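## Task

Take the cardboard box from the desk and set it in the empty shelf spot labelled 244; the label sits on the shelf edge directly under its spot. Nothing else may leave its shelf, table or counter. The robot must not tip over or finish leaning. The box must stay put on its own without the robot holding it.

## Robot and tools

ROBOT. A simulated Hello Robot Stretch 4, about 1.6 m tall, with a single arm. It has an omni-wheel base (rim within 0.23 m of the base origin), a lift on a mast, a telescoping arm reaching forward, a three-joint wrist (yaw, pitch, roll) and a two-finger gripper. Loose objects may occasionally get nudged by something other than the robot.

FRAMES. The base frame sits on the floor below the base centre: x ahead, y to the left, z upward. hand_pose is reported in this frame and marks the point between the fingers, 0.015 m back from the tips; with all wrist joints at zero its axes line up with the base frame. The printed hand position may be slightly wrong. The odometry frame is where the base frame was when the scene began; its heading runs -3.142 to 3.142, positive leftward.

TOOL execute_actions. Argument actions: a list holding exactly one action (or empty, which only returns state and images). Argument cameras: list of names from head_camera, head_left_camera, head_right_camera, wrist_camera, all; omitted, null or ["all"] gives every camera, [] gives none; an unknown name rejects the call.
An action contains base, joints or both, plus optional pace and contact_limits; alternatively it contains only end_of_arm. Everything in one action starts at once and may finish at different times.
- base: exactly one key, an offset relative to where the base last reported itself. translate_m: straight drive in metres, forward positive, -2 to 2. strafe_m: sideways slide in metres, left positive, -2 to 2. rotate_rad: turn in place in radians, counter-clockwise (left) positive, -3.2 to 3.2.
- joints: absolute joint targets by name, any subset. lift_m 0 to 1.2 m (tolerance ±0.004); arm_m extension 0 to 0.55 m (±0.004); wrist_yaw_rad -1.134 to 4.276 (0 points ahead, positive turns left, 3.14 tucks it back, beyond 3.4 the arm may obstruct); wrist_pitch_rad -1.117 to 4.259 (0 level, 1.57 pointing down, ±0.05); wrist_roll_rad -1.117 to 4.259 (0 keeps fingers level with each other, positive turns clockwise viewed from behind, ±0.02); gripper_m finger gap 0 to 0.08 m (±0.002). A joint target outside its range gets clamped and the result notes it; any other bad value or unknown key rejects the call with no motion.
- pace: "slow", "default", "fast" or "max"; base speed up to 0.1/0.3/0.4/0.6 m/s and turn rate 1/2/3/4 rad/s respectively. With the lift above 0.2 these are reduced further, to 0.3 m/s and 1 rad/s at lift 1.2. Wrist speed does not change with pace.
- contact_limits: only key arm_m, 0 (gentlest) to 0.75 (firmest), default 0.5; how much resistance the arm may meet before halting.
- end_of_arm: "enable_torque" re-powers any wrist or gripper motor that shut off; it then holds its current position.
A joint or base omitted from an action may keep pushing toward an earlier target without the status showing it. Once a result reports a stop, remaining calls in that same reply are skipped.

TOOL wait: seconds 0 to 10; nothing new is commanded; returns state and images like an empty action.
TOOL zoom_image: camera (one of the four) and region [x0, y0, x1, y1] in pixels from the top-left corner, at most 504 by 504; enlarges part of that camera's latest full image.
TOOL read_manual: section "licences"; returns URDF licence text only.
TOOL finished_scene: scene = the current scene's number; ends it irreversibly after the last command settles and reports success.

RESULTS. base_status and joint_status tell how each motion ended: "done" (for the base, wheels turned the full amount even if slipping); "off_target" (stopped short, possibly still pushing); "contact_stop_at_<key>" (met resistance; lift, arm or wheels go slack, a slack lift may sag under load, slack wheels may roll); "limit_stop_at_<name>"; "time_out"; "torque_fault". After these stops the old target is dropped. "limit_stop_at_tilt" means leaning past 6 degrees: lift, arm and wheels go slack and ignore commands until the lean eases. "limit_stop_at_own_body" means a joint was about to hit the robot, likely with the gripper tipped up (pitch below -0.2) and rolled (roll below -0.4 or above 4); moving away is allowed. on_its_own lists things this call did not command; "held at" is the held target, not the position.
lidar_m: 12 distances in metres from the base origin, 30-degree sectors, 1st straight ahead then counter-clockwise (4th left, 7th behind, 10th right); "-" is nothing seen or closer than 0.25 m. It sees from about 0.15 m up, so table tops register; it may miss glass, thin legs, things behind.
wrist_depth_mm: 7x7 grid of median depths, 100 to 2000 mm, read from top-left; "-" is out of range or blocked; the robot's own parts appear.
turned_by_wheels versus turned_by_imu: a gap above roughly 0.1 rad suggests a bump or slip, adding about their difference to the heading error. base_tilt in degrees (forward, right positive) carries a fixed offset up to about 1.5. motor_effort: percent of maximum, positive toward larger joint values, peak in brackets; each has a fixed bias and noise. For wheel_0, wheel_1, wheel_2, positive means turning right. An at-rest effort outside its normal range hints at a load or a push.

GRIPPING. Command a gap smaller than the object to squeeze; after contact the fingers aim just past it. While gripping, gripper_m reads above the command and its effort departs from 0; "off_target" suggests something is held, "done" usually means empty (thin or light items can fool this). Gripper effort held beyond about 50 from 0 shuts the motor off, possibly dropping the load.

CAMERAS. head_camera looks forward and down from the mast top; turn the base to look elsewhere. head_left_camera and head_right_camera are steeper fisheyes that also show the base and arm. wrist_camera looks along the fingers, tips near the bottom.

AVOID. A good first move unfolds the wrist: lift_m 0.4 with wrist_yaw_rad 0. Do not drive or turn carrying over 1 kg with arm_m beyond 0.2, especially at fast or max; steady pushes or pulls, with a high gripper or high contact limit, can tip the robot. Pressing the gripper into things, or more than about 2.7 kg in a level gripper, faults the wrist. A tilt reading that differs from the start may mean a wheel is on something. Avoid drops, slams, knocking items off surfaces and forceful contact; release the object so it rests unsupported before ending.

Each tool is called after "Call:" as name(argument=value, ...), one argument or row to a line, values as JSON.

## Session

Call:
execute_actions(
  actions=[],
)

Scene clock: 0.00 s.
base_odometry: x=+0.000 y=+0.000 heading=+0.000 (m, m, rad; odometry frame)
turned_by_wheels: +0.000 (rad since the last result)
turned_by_imu: +0.000 (rad since the last result)
base_tilt: forward=+1.2 right=+0.0 (deg)
lidar_m: 1.25 0.85 0.76 0.78 1.01 1.17 1.18 1.54 1.47 0.75 0.88 1.88
base_status: not commanded
joint_positions: lift_m=+0.233 arm_m=+0.001 wrist_yaw_rad=+3.207 wrist_pitch_rad=+0.004 wrist_roll_rad=-0.002 gripper_m=+0.040
joint_status: not commanded
motor_effort: lift_m=+21 arm_m=+0 wrist_yaw_rad=+2 wrist_pitch_rad=-8 wrist_roll_rad=-1 gripper_m=+2 wheel_0=+0 wheel_1=+0 wheel_2=+0 (%)
hand_pose: x=-0.0459 y=+0.0734 z=+0.4101 quat_wxyz=(-0.033, -0.002, -0.001, +0.999) (m; base frame)
wrist_depth_mm: - 135 181 1863 1618 1537 1397 / - 107 135 1576 1308 1397 1366 / - 113 134 1863 1618 1499 1397 / - 133 163 1808 1308 1499 1366 / 204 1808 1921 1863 1366 1537 1366 / 1336 1661 1537 1430 1255 1464 1397 / 224 - 128 1118 109 1078 1042
pictures: head_camera, head_left_camera, head_right_camera, wrist_camera
Images, in order (width x height): head_camera 420x560, head_left_camera 420x672, head_right_camera 420x672, wrist_camera 616x392.

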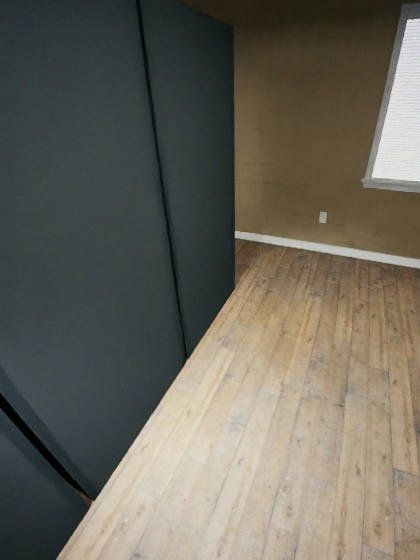

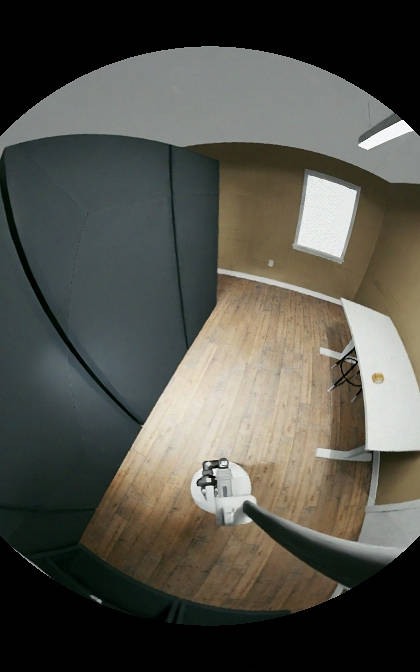

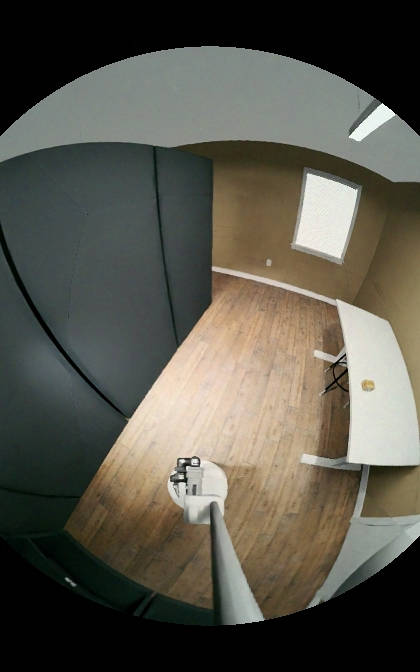

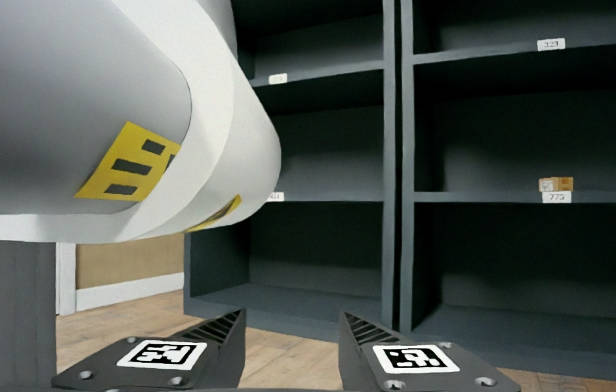

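Call:
execute_actions(
  actions=[
    {"base":{"rotate_rad":2.75},"joints":{"lift_m":0.7,"wrist_yaw_rad":0,"gripper_m":0.08},"pace":"fast"},
  ],
  cameras=["wrist_camera","head_camera"],
)

Call:
execute_actions(
  actions=[
    {"base":{"rotate_rad":1.57},"pace":"fast"},
  ],
  cameras=[],
)

Call:
execute_actions(
  actions=[
    {"base":{"strafe_m":0.9},"pace":"fast"},
  ],
  cameras=["wrist_camera","head_camera"],
)

Scene clock: 7.77 s.
base_odometry: x=+0.000 y=+0.000 heading=+2.750 (m, m, rad; odometry frame)
turned_by_wheels: +2.750 (rad since the last result)
turned_by_imu: +2.720 (rad since the last result)
base_tilt: forward=+1.1 right=+0.0 (deg)
lidar_m: 1.17 1.22 1.50 1.20 0.77 1.03 3.09 1.08 0.80 0.76 0.83 1.16
base_status: done
joint_positions: lift_m=+0.700 arm_m=+0.001 wrist_yaw_rad=+0.000 wrist_pitch_rad=+0.004 wrist_roll_rad=-0.002 gripper_m=+0.080
joint_status: all done
motor_effort: lift_m=+23(24) arm_m=+0(0) wrist_yaw_rad=+0(7) wrist_pitch_rad=-9(9) wrist_roll_rad=+1(1) gripper_m=+2(0) wheel_0=+0(7) wheel_1=+1(7) wheel_2=+1(12) (%)
hand_pose: x=+0.3847 y=-0.0874 z=+0.8771 quat_wxyz=(+1.000, -0.001, +0.002, +0.000) (m; base frame)
wrist_depth_mm: 1042 1025 976 1025 1008 1008 976 / 1397 1397 976 1366 1366 1308 991 / 1464 1499 1025 1430 1397 1397 960 / 1366 1430 1008 1430 1366 1336 931 / 1397 1430 1042 1397 1397 1366 946 / 1336 1397 1008 1397 1366 1281 960 / - 106 946 991 142 - -
pictures: head_camera, wrist_camera
Images, in order (width x height): head_camera 420x560, wrist_camera 616x392.

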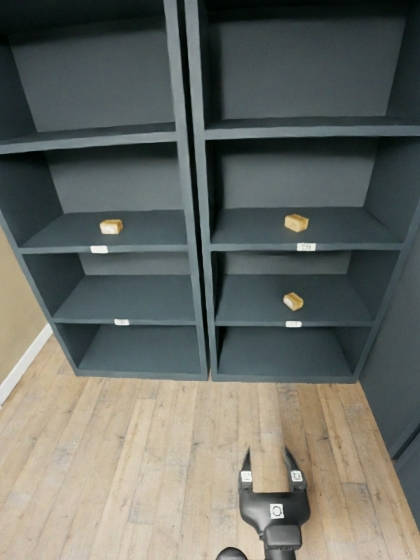

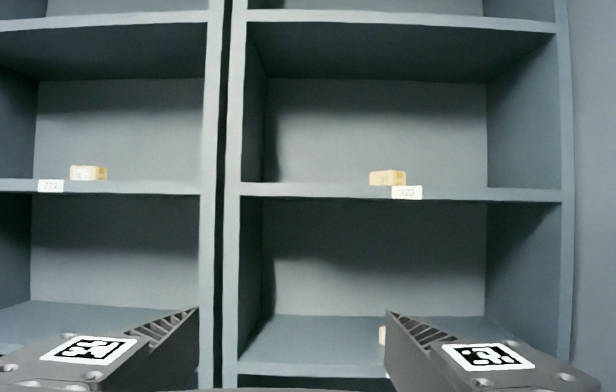

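Scene clock: 9.63 s.
base_odometry: x=+0.000 y=+0.000 heading=-1.963 (m, m, rad; odometry frame)
turned_by_wheels: +1.570 (rad since the last result)
turned_by_imu: +1.554 (rad since the last result)
base_tilt: forward=+1.2 right=-0.1 (deg)
lidar_m: 1.10 0.75 1.05 3.04 1.07 0.79 0.77 0.83 1.19 1.17 1.24 1.49
base_status: done
joint_positions: lift_m=+0.700 arm_m=+0.001 wrist_yaw_rad=+0.000 wrist_pitch_rad=+0.004 wrist_roll_rad=-0.002 gripper_m=+0.080
joint_status: not commanded
motor_effort: lift_m=+22(23) arm_m=-1(0) wrist_yaw_rad=+0(1) wrist_pitch_rad=-9(8) wrist_roll_rad=+0(1) gripper_m=+1(2) wheel_0=+0(7) wheel_1=+1(7) wheel_2=+1(9) (%)
hand_pose: x=+0.3847 y=-0.0874 z=+0.8772 quat_wxyz=(+1.000, -0.001, +0.002, +0.000) (m; base frame)
wrist_depth_mm: 1281 1308 1229 1281 1205 1182 1229 / 1281 1255 1255 1255 1281 1205 1205 / 1281 1255 1255 1229 1205 1205 1205 / 1255 1255 1281 1255 1229 1229 1205 / 1281 1255 1255 1229 1229 1205 1182 / 699 831 1255 1205 1205 1229 1182 / - 106 1229 1205 142 - -
pictures: none
No camera images: the call's "cameras" was empty. Leave "cameras" out to get every camera's image.

Scene clock: 13.17 s.
base_odometry: x=+0.832 y=-0.344 heading=-1.963 (m, m, rad; odometry frame)
turned_by_wheels: +0.000 (rad since the last result)
turned_by_imu: -0.004 (rad since the last result)
base_tilt: forward=+1.1 right=+0.0 (deg)
lidar_m: 0.72 0.78 1.11 2.14 0.99 0.75 0.71 0.77 1.11 2.10 2.06 0.74
base_status: done
joint_positions: lift_m=+0.700 arm_m=+0.001 wrist_yaw_rad=+0.000 wrist_pitch_rad=+0.004 wrist_roll_rad=-0.002 gripper_m=+0.080
joint_status: not commanded
motor_effort: lift_m=+22(22) arm_m=+0(1) wrist_yaw_rad=+1(2) wrist_pitch_rad=-8(10) wrist_roll_rad=-1(1) gripper_m=+1(2) wheel_0=+1(10) wheel_1=+1(11) wheel_2=+2(4) (%)
hand_pose: x=+0.3847 y=-0.0874 z=+0.8772 quat_wxyz=(+1.000, -0.001, +0.002, +0.000) (m; base frame)
wrist_depth_mm: 1308 1336 1308 1281 1308 1336 1308 / 1308 1308 1308 1308 1308 1255 1281 / 1281 1308 1308 1308 1281 1308 1255 / 1308 1308 1336 1308 1308 1281 1281 / 1308 1281 1281 1281 1281 1255 1281 / 715 741 768 778 798 809 1160 / - 106 500 525 142 - -
pictures: head_camera, wrist_camera
Images, in order (width x height): head_camera 420x560, wrist_camera 616x392.

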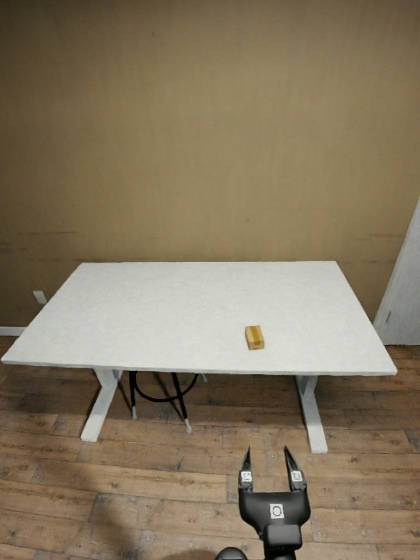

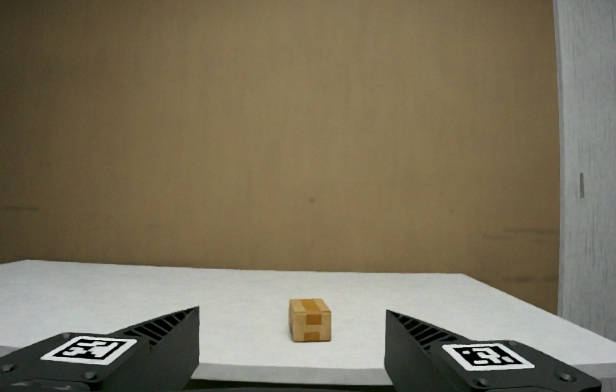

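Call:
execute_actions(
  actions=[
    {"base":{"strafe_m":-0.02},"joints":{"lift_m":0.605,"arm_m":0.33,"wrist_pitch_rad":0.1}},
  ],
  cameras=["wrist_camera"],
)

Scene clock: 17.77 s.
base_odometry: x=+0.813 y=-0.336 heading=-1.963 (m, m, rad; odometry frame)
turned_by_wheels: +0.000 (rad since the last result)
turned_by_imu: +0.000 (rad since the last result)
base_tilt: forward=+1.2 right=+0.0 (deg)
lidar_m: 0.73 0.77 1.10 2.14 0.98 0.74 0.71 0.78 1.09 2.06 2.01 0.76
base_status: done
joint_positions: lift_m=+0.605 arm_m=+0.329 wrist_yaw_rad=+0.000 wrist_pitch_rad=+0.103 wrist_roll_rad=-0.002 gripper_m=+0.080
joint_status: all done
motor_effort: lift_m=+18(19) arm_m=+8(8) wrist_yaw_rad=-2(1) wrist_pitch_rad=-8(10) wrist_roll_rad=+0(1) gripper_m=+2(2) wheel_0=-2(7) wheel_1=+0(6) wheel_2=+1(2) (%)
hand_pose: x=+0.7111 y=-0.0874 z=+0.7617 quat_wxyz=(+0.999, -0.001, +0.051, +0.000) (m; base frame)
wrist_depth_mm: 946 976 946 946 931 931 931 / 976 960 960 946 946 946 931 / 960 991 960 960 946 946 946 / 960 976 976 976 976 960 946 / 445 466 488 272 512 517 517 / 272 283 293 268 300 298 297 / - 106 206 216 142 - -
pictures: wrist_camera
Images, in order (width x height): wrist_camera 616x392.

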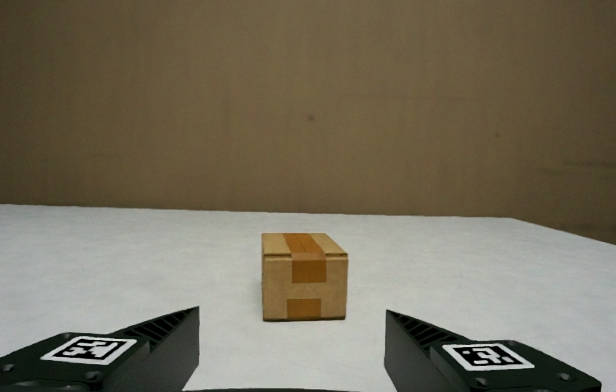

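Call:
execute_actions(
  actions=[
    {"joints":{"lift_m":0.595,"arm_m":0.48}},
  ],
  cameras=["wrist_camera"],
)

Call:
execute_actions(
  actions=[
    {"joints":{"gripper_m":0.035}},
  ],
  cameras=[],
)

Call:
execute_actions(
  actions=[
    {"joints":{"lift_m":0.65}},
  ],
  cameras=[],
)

Call:
execute_actions(
  actions=[
    {"base":{"rotate_rad":-0.03},"joints":{"arm_m":0.0,"wrist_yaw_rad":-1.1}},
  ],
  cameras=["wrist_camera","head_right_camera"],
)

Scene clock: 23.90 s.
base_odometry: x=+0.813 y=-0.336 heading=-1.963 (m, m, rad; odometry frame)
turned_by_wheels: +0.000 (rad since the last result)
turned_by_imu: +0.000 (rad since the last result)
base_tilt: forward=+1.2 right=+0.0 (deg)
lidar_m: 0.72 0.76 1.12 2.15 1.00 0.75 0.73 0.77 1.12 2.06 2.05 0.76
base_status: not commanded
joint_positions: lift_m=+0.595 arm_m=+0.479 wrist_yaw_rad=+0.000 wrist_pitch_rad=+0.103 wrist_roll_rad=-0.002 gripper_m=+0.080
joint_status: all done
motor_effort: lift_m=+18(16) arm_m=+8(9) wrist_yaw_rad=+2(1) wrist_pitch_rad=-10(9) wrist_roll_rad=-1(1) gripper_m=+2(2) wheel_0=-2(2) wheel_1=+0(0) wheel_2=+1(1) (%)
hand_pose: x=+0.8611 y=-0.0874 z=+0.7517 quat_wxyz=(+0.999, -0.001, +0.051, +0.000) (m; base frame)
wrist_depth_mm: 820 798 809 798 798 788 778 / 831 820 798 798 809 798 788 / 831 831 820 831 809 798 788 / 831 842 831 831 842 809 820 / 399 421 439 455 462 466 466 / 247 254 155 132 159 271 267 / - 106 113 115 118 - -
pictures: wrist_camera
Images, in order (width x height): wrist_camera 616x392.

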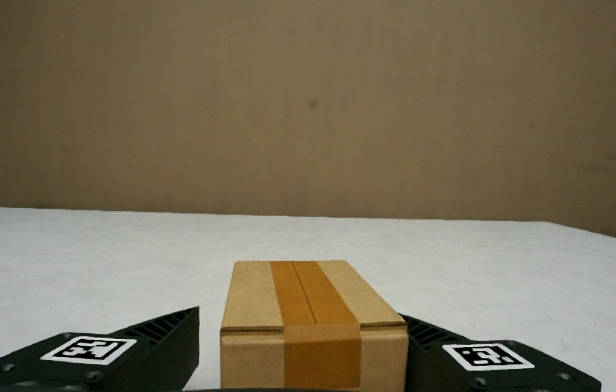

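Scene clock: 24.90 s.
base_odometry: x=+0.813 y=-0.336 heading=-1.963 (m, m, rad; odometry frame)
turned_by_wheels: +0.000 (rad since the last result)
turned_by_imu: +0.000 (rad since the last result)
base_tilt: forward=+1.2 right=-0.1 (deg)
lidar_m: 0.73 0.76 1.12 2.17 1.00 0.73 0.72 0.76 1.11 2.07 2.05 0.74
base_status: not commanded
joint_positions: lift_m=+0.595 arm_m=+0.479 wrist_yaw_rad=+0.000 wrist_pitch_rad=+0.103 wrist_roll_rad=-0.002 gripper_m=+0.060
joint_status: gripper_m off_target (ended at +0.060, target +0.035)
on_its_own: gripper_m is held at +0.054, not at your +0.035, by its contact guard: the fingers met something
motor_effort: lift_m=+18(18) arm_m=+8(8) wrist_yaw_rad=+1(0) wrist_pitch_rad=-9(9) wrist_roll_rad=+2(0) gripper_m=-39(43) wheel_0=-1(2) wheel_1=+0(0) wheel_2=+1(1) (%)
hand_pose: x=+0.8611 y=-0.0874 z=+0.7517 quat_wxyz=(+0.999, -0.001, +0.051, +0.000) (m; base frame)
wrist_depth_mm: 831 798 798 778 788 788 768 / 820 820 809 788 798 798 788 / 831 831 809 798 809 809 809 / 831 831 831 831 820 820 809 / 404 421 439 455 462 462 466 / 245 256 141 132 251 271 268 / - - 117 118 119 - -
pictures: none
No camera images: the call's "cameras" was empty. Leave "cameras" out to get every camera's image.

Scene clock: 26.03 s.
base_odometry: x=+0.813 y=-0.336 heading=-1.963 (m, m, rad; odometry frame)
turned_by_wheels: +0.000 (rad since the last result)
turned_by_imu: +0.000 (rad since the last result)
base_tilt: forward=+1.2 right=+0.0 (deg)
lidar_m: 0.73 0.77 1.12 2.17 0.98 0.74 0.72 0.78 1.12 2.06 2.04 0.77
base_status: not commanded
joint_positions: lift_m=+0.650 arm_m=+0.479 wrist_yaw_rad=+0.000 wrist_pitch_rad=+0.103 wrist_roll_rad=-0.002 gripper_m=+0.060
joint_status: all done
on_its_own: gripper_m is held at +0.054, not at your +0.035, by its contact guard: the fingers met something
motor_effort: lift_m=+24(23) arm_m=+8(8) wrist_yaw_rad=+2(2) wrist_pitch_rad=-11(11) wrist_roll_rad=-1(1) gripper_m=-40(40) wheel_0=-2(2) wheel_1=+0(0) wheel_2=+1(1) (%)
hand_pose: x=+0.8611 y=-0.0874 z=+0.8060 quat_wxyz=(+0.999, -0.001, +0.052, +0.000) (m; base frame)
wrist_depth_mm: 809 798 809 798 798 788 788 / 820 809 809 798 788 798 798 / 820 820 831 809 809 809 798 / 842 831 820 842 820 820 820 / 615 640 676 699 715 715 809 / 379 397 141 132 387 418 413 / - - 117 118 119 - 306
pictures: none
No camera images: the call's "cameras" was empty. Leave "cameras" out to get every camera's image.

Scene clock: 28.50 s.
base_odometry: x=+0.813 y=-0.336 heading=-1.992 (m, m, rad; odometry frame)
turned_by_wheels: -0.030 (rad since the last result)
turned_by_imu: -0.029 (rad since the last result)
base_tilt: forward=+1.2 right=+0.0 (deg)
lidar_m: 0.72 0.75 1.05 2.17 1.02 0.76 0.71 0.76 1.07 2.05 2.13 0.76
base_status: done
joint_positions: lift_m=+0.650 arm_m=+0.002 wrist_yaw_rad=-1.100 wrist_pitch_rad=+0.103 wrist_roll_rad=-0.002 gripper_m=+0.060
joint_status: all done
joint sent to its limit — the command would take arm_m past its lower limit, so that joint was sent only as far as its limit.
on_its_own: gripper_m is held at +0.054, not at your +0.035, by its contact guard: the fingers met something
motor_effort: lift_m=+24(24) arm_m=-8(9) wrist_yaw_rad=+3(6) wrist_pitch_rad=-11(11) wrist_roll_rad=-2(1) gripper_m=-40(40) wheel_0=+2(4) wheel_1=+1(5) wheel_2=+0(7) (%)
hand_pose: x=+0.1913 y=-0.2282 z=+0.8060 quat_wxyz=(+0.851, +0.026, +0.045, -0.522) (m; base frame)
wrist_depth_mm: 1308 1499 - - - - 1921 / 1281 1537 - - - - 1863 / 1308 1576 - - - - - / 1336 1576 - - - - - / 654 1576 - - - - 1983 / 1308 1661 141 132 - - - / - - 117 118 119 - 1618
pictures: head_right_camera, wrist_camera
Images, in order (width x height): head_right_camera 420x672, wrist_camera 616x392.

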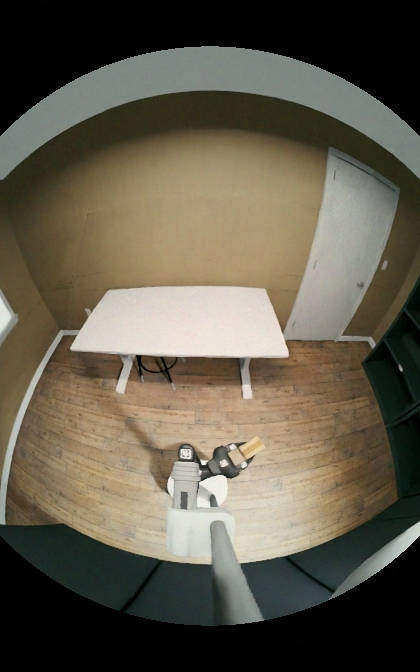

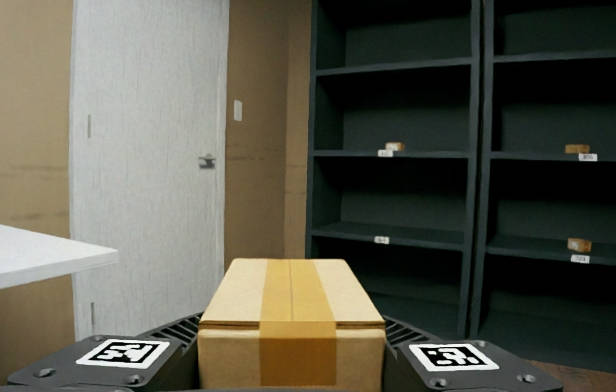

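That label is unreadable from here, though it looked like 424 earlier. I'll head to the back aisle.

Call:
execute_actions(
  actions=[
    {"base":{"strafe_m":1.67},"joints":{"wrist_yaw_rad":0,"lift_m":0.3},"pace":"max"},
  ],
  cameras=[],
)

Scene clock: 36.53 s.
base_odometry: x=+2.337 y=-1.020 heading=-1.992 (m, m, rad; odometry frame)
turned_by_wheels: +0.000 (rad since the last result)
turned_by_imu: -0.007 (rad since the last result)
base_tilt: forward=+1.2 right=+0.1 (deg)
lidar_m: 1.53 0.70 0.51 0.51 0.54 0.75 2.16 0.85 1.03 2.97 1.09 1.05
base_status: done
joint_positions: lift_m=+0.300 arm_m=+0.002 wrist_yaw_rad=+0.000 wrist_pitch_rad=+0.104 wrist_roll_rad=-0.002 gripper_m=+0.060
joint_status: all done
on_its_own: gripper_m is held at +0.054, not at your +0.035, by its contact guard: the fingers met something
motor_effort: lift_m=+20(21) arm_m=-7(7) wrist_yaw_rad=+0(10) wrist_pitch_rad=-12(12) wrist_roll_rad=-1(0) gripper_m=-40(40) wheel_0=+2(9) wheel_1=+1(11) wheel_2=+0(3) (%)
hand_pose: x=+0.3847 y=-0.0874 z=+0.4563 quat_wxyz=(+0.999, -0.001, +0.052, +0.000) (m; base frame)
wrist_depth_mm: 866 1281 1281 1255 1281 1281 1281 / 891 1281 1281 1281 1281 1255 1281 / 891 1281 1281 1308 1336 1308 1308 / 904 1308 1308 1308 1366 1308 1308 / 904 1308 1336 1366 1366 1308 1336 / 904 1205 141 132 1336 1336 1281 / - - 116 118 119 - 976
pictures: none
No camera images: the call's "cameras" was empty. Leave "cameras" out to get every camera's image.

Call:
execute_actions(
  actions=[
    {"base":{"translate_m":-1.78},"pace":"max"},
  ],
  cameras=[],
)

Call:
execute_actions(
  actions=[
    {"base":{"strafe_m":-1.3},"pace":"max"},
  ],
  cameras=["head_camera","head_right_camera"],
)

Call:
zoom_image(
  camera="head_camera",
  region=[0,300,420,480],
)

Scene clock: 46.43 s.
base_odometry: x=+3.065 y=+0.605 heading=-1.992 (m, m, rad; odometry frame)
turned_by_wheels: +0.000 (rad since the last result)
turned_by_imu: -0.005 (rad since the last result)
base_tilt: forward=+1.3 right=+0.0 (deg)
lidar_m: 2.06 0.78 0.54 0.53 0.55 0.41 0.36 0.37 0.59 1.62 0.85 0.76
base_status: done
joint_positions: lift_m=+0.300 arm_m=+0.002 wrist_yaw_rad=+0.000 wrist_pitch_rad=+0.103 wrist_roll_rad=-0.002 gripper_m=+0.060
joint_status: not commanded
on_its_own: gripper_m is held at +0.054, not at your +0.035, by its contact guard: the fingers met something
motor_effort: lift_m=+21(21) arm_m=-7(7) wrist_yaw_rad=+2(1) wrist_pitch_rad=-11(11) wrist_roll_rad=-2(2) gripper_m=-39(40) wheel_0=+0(9) wheel_1=+0(7) wheel_2=+1(12) (%)
hand_pose: x=+0.3847 y=-0.0874 z=+0.4562 quat_wxyz=(+0.999, -0.001, +0.052, +0.000) (m; base frame)
wrist_depth_mm: 904 1366 - - - 759 544 / 917 1397 - - - 768 535 / 931 1397 - - - 768 539 / 946 1430 - - - 768 544 / 960 1464 - - - 750 530 / 946 1255 141 132 1281 741 525 / - - 117 118 119 - 512
pictures: none
No camera images: the call's "cameras" was empty. Leave "cameras" out to get every camera's image.

Scene clock: 50.10 s.
base_odometry: x=+1.879 y=+1.136 heading=-1.992 (m, m, rad; odometry frame)
turned_by_wheels: +0.000 (rad since the last result)
turned_by_imu: +0.008 (rad since the last result)
base_tilt: forward=+1.2 right=-0.1 (deg)
lidar_m: 0.55 0.60 0.82 1.50 0.56 0.41 0.39 0.42 0.59 1.76 0.84 0.59
base_status: done
joint_positions: lift_m=+0.300 arm_m=+0.002 wrist_yaw_rad=+0.000 wrist_pitch_rad=+0.103 wrist_roll_rad=-0.002 gripper_m=+0.060
joint_status: not commanded
on_its_own: gripper_m is held at +0.054, not at your +0.035, by its contact guard: the fingers met something
motor_effort: lift_m=+21(21) arm_m=-7(7) wrist_yaw_rad=+1(3) wrist_pitch_rad=-11(11) wrist_roll_rad=+1(0) gripper_m=-40(39) wheel_0=+1(14) wheel_1=+0(13) wheel_2=+2(2) (%)
hand_pose: x=+0.3847 y=-0.0874 z=+0.4562 quat_wxyz=(+0.999, -0.001, +0.052, +0.000) (m; base frame)
wrist_depth_mm: 778 778 778 343 778 778 778 / 788 778 788 345 788 798 788 / 788 788 788 349 788 798 809 / 809 809 798 353 353 353 355 / 809 809 809 355 809 820 820 / 820 820 141 132 820 820 831 / - - 117 118 119 - 831
pictures: head_camera, head_right_camera
Images, in order (width x height): head_camera 420x560, head_right_camera 420x672.

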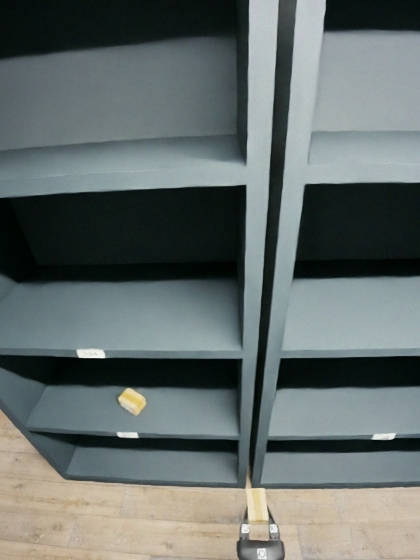

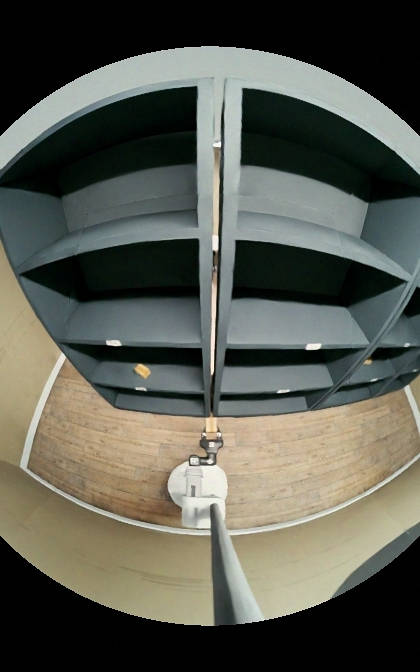

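Region (0, 300, 420, 480) of head_camera's 420x560 image, scaled by 1.200, with more detail than that image has; it fills the top 216 rows of this view, and the rest is white.

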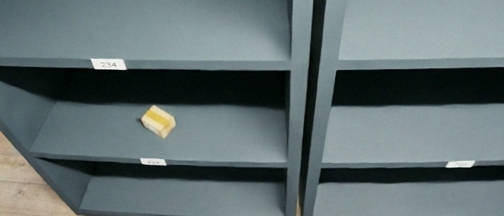

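Call:
execute_actions(
  actions=[
    {"base":{"strafe_m":-0.47},"pace":"fast"},
  ],
  cameras=["head_camera","wrist_camera"],
)

Call:
zoom_image(
  camera="head_camera",
  region=[150,320,350,460],
)

Scene clock: 55.33 s.
base_odometry: x=+1.450 y=+1.328 heading=-1.992 (m, m, rad; odometry frame)
turned_by_wheels: +0.000 (rad since the last result)
turned_by_imu: +0.004 (rad since the last result)
base_tilt: forward=+1.2 right=+0.1 (deg)
lidar_m: 0.56 0.57 0.83 1.54 0.57 0.41 0.40 0.41 0.62 1.83 0.78 0.58
base_status: done
joint_positions: lift_m=+0.300 arm_m=+0.002 wrist_yaw_rad=+0.000 wrist_pitch_rad=+0.103 wrist_roll_rad=-0.002 gripper_m=+0.060
joint_status: not commanded
on_its_own: gripper_m is held at +0.054, not at your +0.035, by its contact guard: the fingers met something
motor_effort: lift_m=+21(21) arm_m=-7(7) wrist_yaw_rad=+1(1) wrist_pitch_rad=-11(11) wrist_roll_rad=+0(1) gripper_m=-39(40) wheel_0=+0(11) wheel_1=+1(11) wheel_2=+2(1) (%)
hand_pose: x=+0.3847 y=-0.0874 z=+0.4562 quat_wxyz=(+0.999, -0.001, +0.052, +0.000) (m; base frame)
wrist_depth_mm: 597 768 768 768 778 768 615 / 603 778 768 778 768 778 603 / 574 778 778 788 788 788 603 / 554 778 798 340 343 345 347 / 609 798 798 798 798 788 609 / 615 820 141 131 798 798 585 / - - 117 118 119 - 569
pictures: head_camera, wrist_camera
Images, in order (width x height): head_camera 420x560, wrist_camera 616x392.

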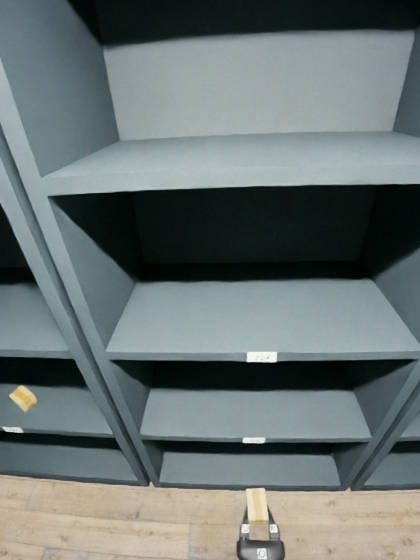

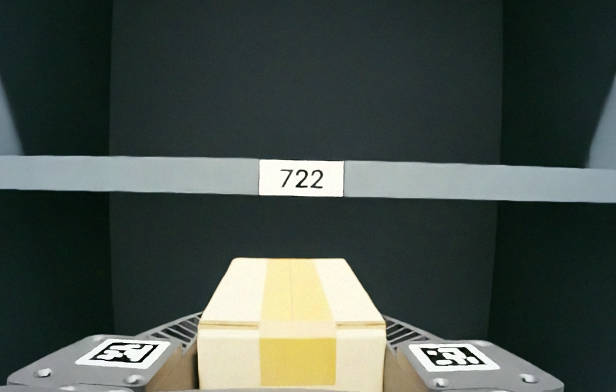

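Region (150, 320, 350, 460) of head_camera's 420x560 image, scaled by 2.520, with more detail than that image has; it fills the top 353 rows of this view, and the rest is white.

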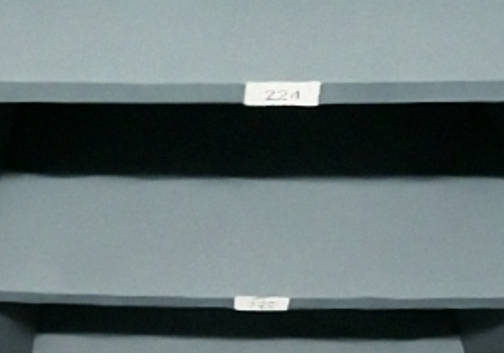

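That one is 224, so on to the next unit.

Call:
execute_actions(
  actions=[
    {"base":{"strafe_m":-0.92},"joints":{"lift_m":0.82},"pace":"max"},
  ],
  cameras=["head_camera","wrist_camera"],
)

Scene clock: 60.70 s.
base_odometry: x=+0.610 y=+1.704 heading=-1.992 (m, m, rad; odometry frame)
turned_by_wheels: +0.000 (rad since the last result)
turned_by_imu: +0.006 (rad since the last result)
base_tilt: forward=+1.2 right=+0.0 (deg)
lidar_m: 0.45 0.57 0.80 1.55 0.61 0.43 0.41 0.46 0.65 1.48 0.77 0.56
base_status: done
joint_positions: lift_m=+0.820 arm_m=+0.002 wrist_yaw_rad=+0.000 wrist_pitch_rad=+0.103 wrist_roll_rad=-0.002 gripper_m=+0.060
joint_status: all done
on_its_own: gripper_m is held at +0.054, not at your +0.035, by its contact guard: the fingers met something
motor_effort: lift_m=+22(26) arm_m=-7(7) wrist_yaw_rad=+2(0) wrist_pitch_rad=-11(12) wrist_roll_rad=-2(0) gripper_m=-39(41) wheel_0=+0(15) wheel_1=+0(13) wheel_2=+1(1) (%)
hand_pose: x=+0.3847 y=-0.0874 z=+0.9762 quat_wxyz=(+0.999, -0.001, +0.052, +0.000) (m; base frame)
wrist_depth_mm: 564 750 750 759 759 750 640 / 564 759 759 759 759 750 640 / 574 759 778 759 768 768 647 / 525 668 707 768 768 768 615 / 329 327 327 324 327 324 327 / 585 788 141 132 778 768 621 / - - 117 118 119 - 603
pictures: head_camera, wrist_camera
Images, in order (width x height): head_camera 420x560, wrist_camera 616x392.

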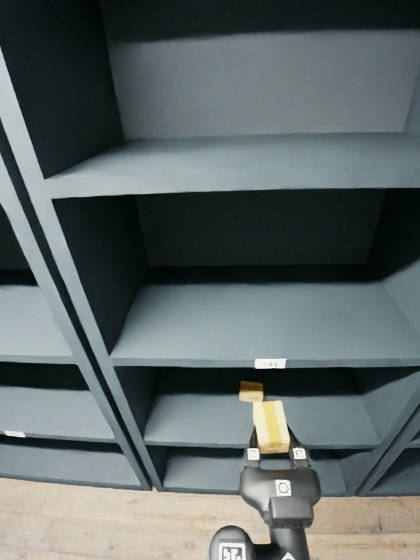

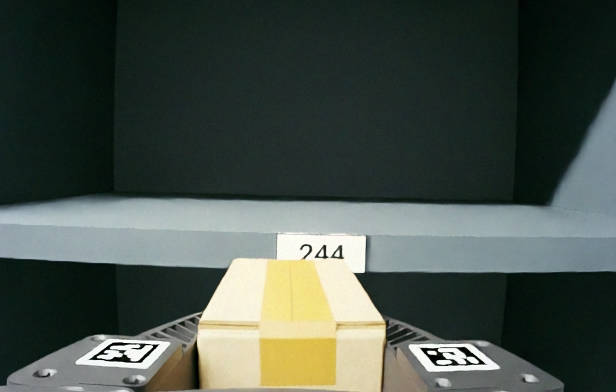

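Call:
execute_actions(
  actions=[
    {"base":{"strafe_m":-0.025},"joints":{"lift_m":0.895}},
  ],
  cameras=[],
)

Call:
execute_actions(
  actions=[
    {"joints":{"arm_m":0.34}},
  ],
  cameras=[],
)

Scene clock: 64.30 s.
base_odometry: x=+0.587 y=+1.714 heading=-1.991 (m, m, rad; odometry frame)
turned_by_wheels: +0.000 (rad since the last result)
turned_by_imu: +0.001 (rad since the last result)
base_tilt: forward=+1.2 right=+0.0 (deg)
lidar_m: 0.53 0.55 0.82 1.55 0.60 0.44 0.42 0.45 0.61 1.45 0.77 0.57
base_status: done
joint_positions: lift_m=+0.895 arm_m=+0.002 wrist_yaw_rad=+0.000 wrist_pitch_rad=+0.103 wrist_roll_rad=-0.002 gripper_m=+0.060
joint_status: all done
on_its_own: gripper_m is held at +0.054, not at your +0.035, by its contact guard: the fingers met something
motor_effort: lift_m=+24(25) arm_m=-7(7) wrist_yaw_rad=+2(3) wrist_pitch_rad=-11(11) wrist_roll_rad=+2(1) gripper_m=-40(40) wheel_0=+1(8) wheel_1=+1(7) wheel_2=+1(0) (%)
hand_pose: x=+0.3847 y=-0.0874 z=+1.0510 quat_wxyz=(+0.999, -0.001, +0.052, +0.000) (m; base frame)
wrist_depth_mm: 597 750 741 741 741 741 621 / 609 759 759 750 750 759 609 / 615 759 768 759 759 759 603 / 621 759 768 778 759 768 603 / 535 554 580 597 603 609 549 / 330 340 141 132 329 359 355 / - - 117 118 119 - 559
pictures: none
No camera images: the call's "cameras" was empty. Leave "cameras" out to get every camera's image.

Scene clock: 66.43 s.
base_odometry: x=+0.587 y=+1.714 heading=-1.991 (m, m, rad; odometry frame)
turned_by_wheels: +0.000 (rad since the last result)
turned_by_imu: +0.000 (rad since the last result)
base_tilt: forward=+1.3 right=+0.0 (deg)
lidar_m: 0.52 0.56 0.80 1.53 0.60 0.44 0.40 0.45 0.65 1.44 0.74 0.56
base_status: not commanded
joint_positions: lift_m=+0.895 arm_m=+0.339 wrist_yaw_rad=+0.000 wrist_pitch_rad=+0.103 wrist_roll_rad=-0.002 gripper_m=+0.060
joint_status: all done
on_its_own: gripper_m is held at +0.054, not at your +0.035, by its contact guard: the fingers met something
motor_effort: lift_m=+24(24) arm_m=+8(8) wrist_yaw_rad=+1(1) wrist_pitch_rad=-11(11) wrist_roll_rad=-2(2) gripper_m=-41(39) wheel_0=+1(1) wheel_1=+1(1) wheel_2=+1(1) (%)
hand_pose: x=+0.7211 y=-0.0874 z=+1.0510 quat_wxyz=(+0.999, -0.001, +0.052, +0.000) (m; base frame)
wrist_depth_mm: 430 424 424 427 427 427 427 / 427 430 430 427 430 430 427 / 436 430 436 430 433 430 430 / 439 439 442 439 439 442 442 / 442 445 442 442 439 445 445 / 319 329 140 132 322 349 349 / - - 117 118 119 - 255
pictures: none
No camera images: the call's "cameras" was empty. Leave "cameras" out to get every camera's image.

The depth reading needs to drop by 75 at 2.5 per mm, so lower by 0.03.

Call:
execute_actions(
  actions=[
    {"joints":{"lift_m":0.868},"pace":"slow"},
  ],
  cameras=[],
)

Call:
execute_actions(
  actions=[
    {"joints":{"gripper_m":0.08}},
  ],
  cameras=[],
)

Call:
execute_actions(
  actions=[
    {"joints":{"arm_m":0.1}},
  ],
  cameras=["head_camera"],
)

Call:
finished_scene(
  scene=2,
)

Scene clock: 71.40 s.
base_odometry: x=+0.587 y=+1.714 heading=-1.991 (m, m, rad; odometry frame)
turned_by_wheels: +0.000 (rad since the last result)
turned_by_imu: +0.000 (rad since the last result)
base_tilt: forward=+1.3 right=+0.1 (deg)
lidar_m: 0.53 0.56 0.80 1.53 0.61 0.44 0.41 0.45 0.63 1.45 0.77 0.56
base_status: not commanded
joint_positions: lift_m=+0.868 arm_m=+0.339 wrist_yaw_rad=+0.000 wrist_pitch_rad=+0.103 wrist_roll_rad=-0.002 gripper_m=+0.060
joint_status: all done
on_its_own: gripper_m is held at +0.054, not at your +0.035, by its contact guard: the fingers met something
motor_effort: lift_m=+18(23) arm_m=+8(8) wrist_yaw_rad=+1(3) wrist_pitch_rad=-12(12) wrist_roll_rad=+0(1) gripper_m=-40(40) wheel_0=+1(1) wheel_1=+1(1) wheel_2=+1(1) (%)
hand_pose: x=+0.7211 y=-0.0874 z=+1.0245 quat_wxyz=(+0.999, -0.001, +0.052, +0.000) (m; base frame)
wrist_depth_mm: 424 430 427 424 424 424 427 / 430 433 430 427 433 427 430 / 436 433 436 430 430 433 430 / 442 439 439 439 439 439 439 / 415 433 442 442 442 442 442 / 252 260 141 132 256 276 274 / - - 117 118 119 - -
pictures: none
No camera images: the call's "cameras" was empty. Leave "cameras" out to get every camera's image.

Scene clock: 72.33 s.
base_odometry: x=+0.587 y=+1.714 heading=-1.991 (m, m, rad; odometry frame)
turned_by_wheels: +0.000 (rad since the last result)
turned_by_imu: +0.000 (rad since the last result)
base_tilt: forward=+1.2 right=-0.1 (deg)
lidar_m: 0.52 0.55 0.80 1.54 0.60 0.42 0.42 0.46 0.66 1.45 0.78 0.55
base_status: not commanded
joint_positions: lift_m=+0.868 arm_m=+0.339 wrist_yaw_rad=+0.000 wrist_pitch_rad=+0.103 wrist_roll_rad=-0.002 gripper_m=+0.080
joint_status: all done
motor_effort: lift_m=+18(18) arm_m=+8(8) wrist_yaw_rad=+1(1) wrist_pitch_rad=-10(11) wrist_roll_rad=+0(2) gripper_m=+2(39) wheel_0=+1(1) wheel_1=+1(1) wheel_2=+1(1) (%)
hand_pose: x=+0.7211 y=-0.0874 z=+1.0246 quat_wxyz=(+0.999, -0.001, +0.051, +0.000) (m; base frame)
wrist_depth_mm: 424 427 424 424 424 427 424 / 427 433 430 427 430 427 430 / 433 433 439 433 433 433 430 / 442 436 439 439 439 442 436 / 418 433 442 445 439 436 442 / 251 263 150 140 279 277 277 / - 107 116 118 119 - -
pictures: none
No camera images: the call's "cameras" was empty. Leave "cameras" out to get every camera's image.

Scene clock: 74.17 s.
base_odometry: x=+0.587 y=+1.714 heading=-1.991 (m, m, rad; odometry frame)
turned_by_wheels: +0.000 (rad since the last result)
turned_by_imu: +0.000 (rad since the last result)
base_tilt: forward=+1.2 right=+0.0 (deg)
lidar_m: 0.53 0.57 0.80 1.53 0.59 0.43 0.42 0.45 0.64 1.45 0.79 0.56
base_status: not commanded
joint_positions: lift_m=+0.868 arm_m=+0.101 wrist_yaw_rad=+0.000 wrist_pitch_rad=+0.103 wrist_roll_rad=-0.002 gripper_m=+0.080
joint_status: all done
motor_effort: lift_m=+18(18) arm_m=-8(9) wrist_yaw_rad=+2(1) wrist_pitch_rad=-9(10) wrist_roll_rad=-1(1) gripper_m=+2(1) wheel_0=+1(1) wheel_1=+1(1) wheel_2=+2(1) (%)
hand_pose: x=+0.4838 y=-0.0874 z=+1.0247 quat_wxyz=(+0.999, -0.001, +0.051, +0.000) (m; base frame)
wrist_depth_mm: 591 647 647 654 661 647 615 / 597 661 654 654 668 661 603 / 615 683 668 661 661 668 609 / 609 668 668 676 683 668 603 / 427 439 459 355 484 484 492 / 257 266 276 282 282 282 281 / - 106 228 228 142 - -
pictures: head_camera
Images, in order (width x height): head_camera 420x560.

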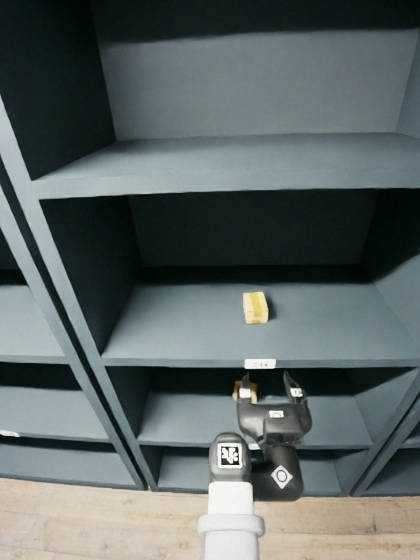

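The scene is finished: the task was done.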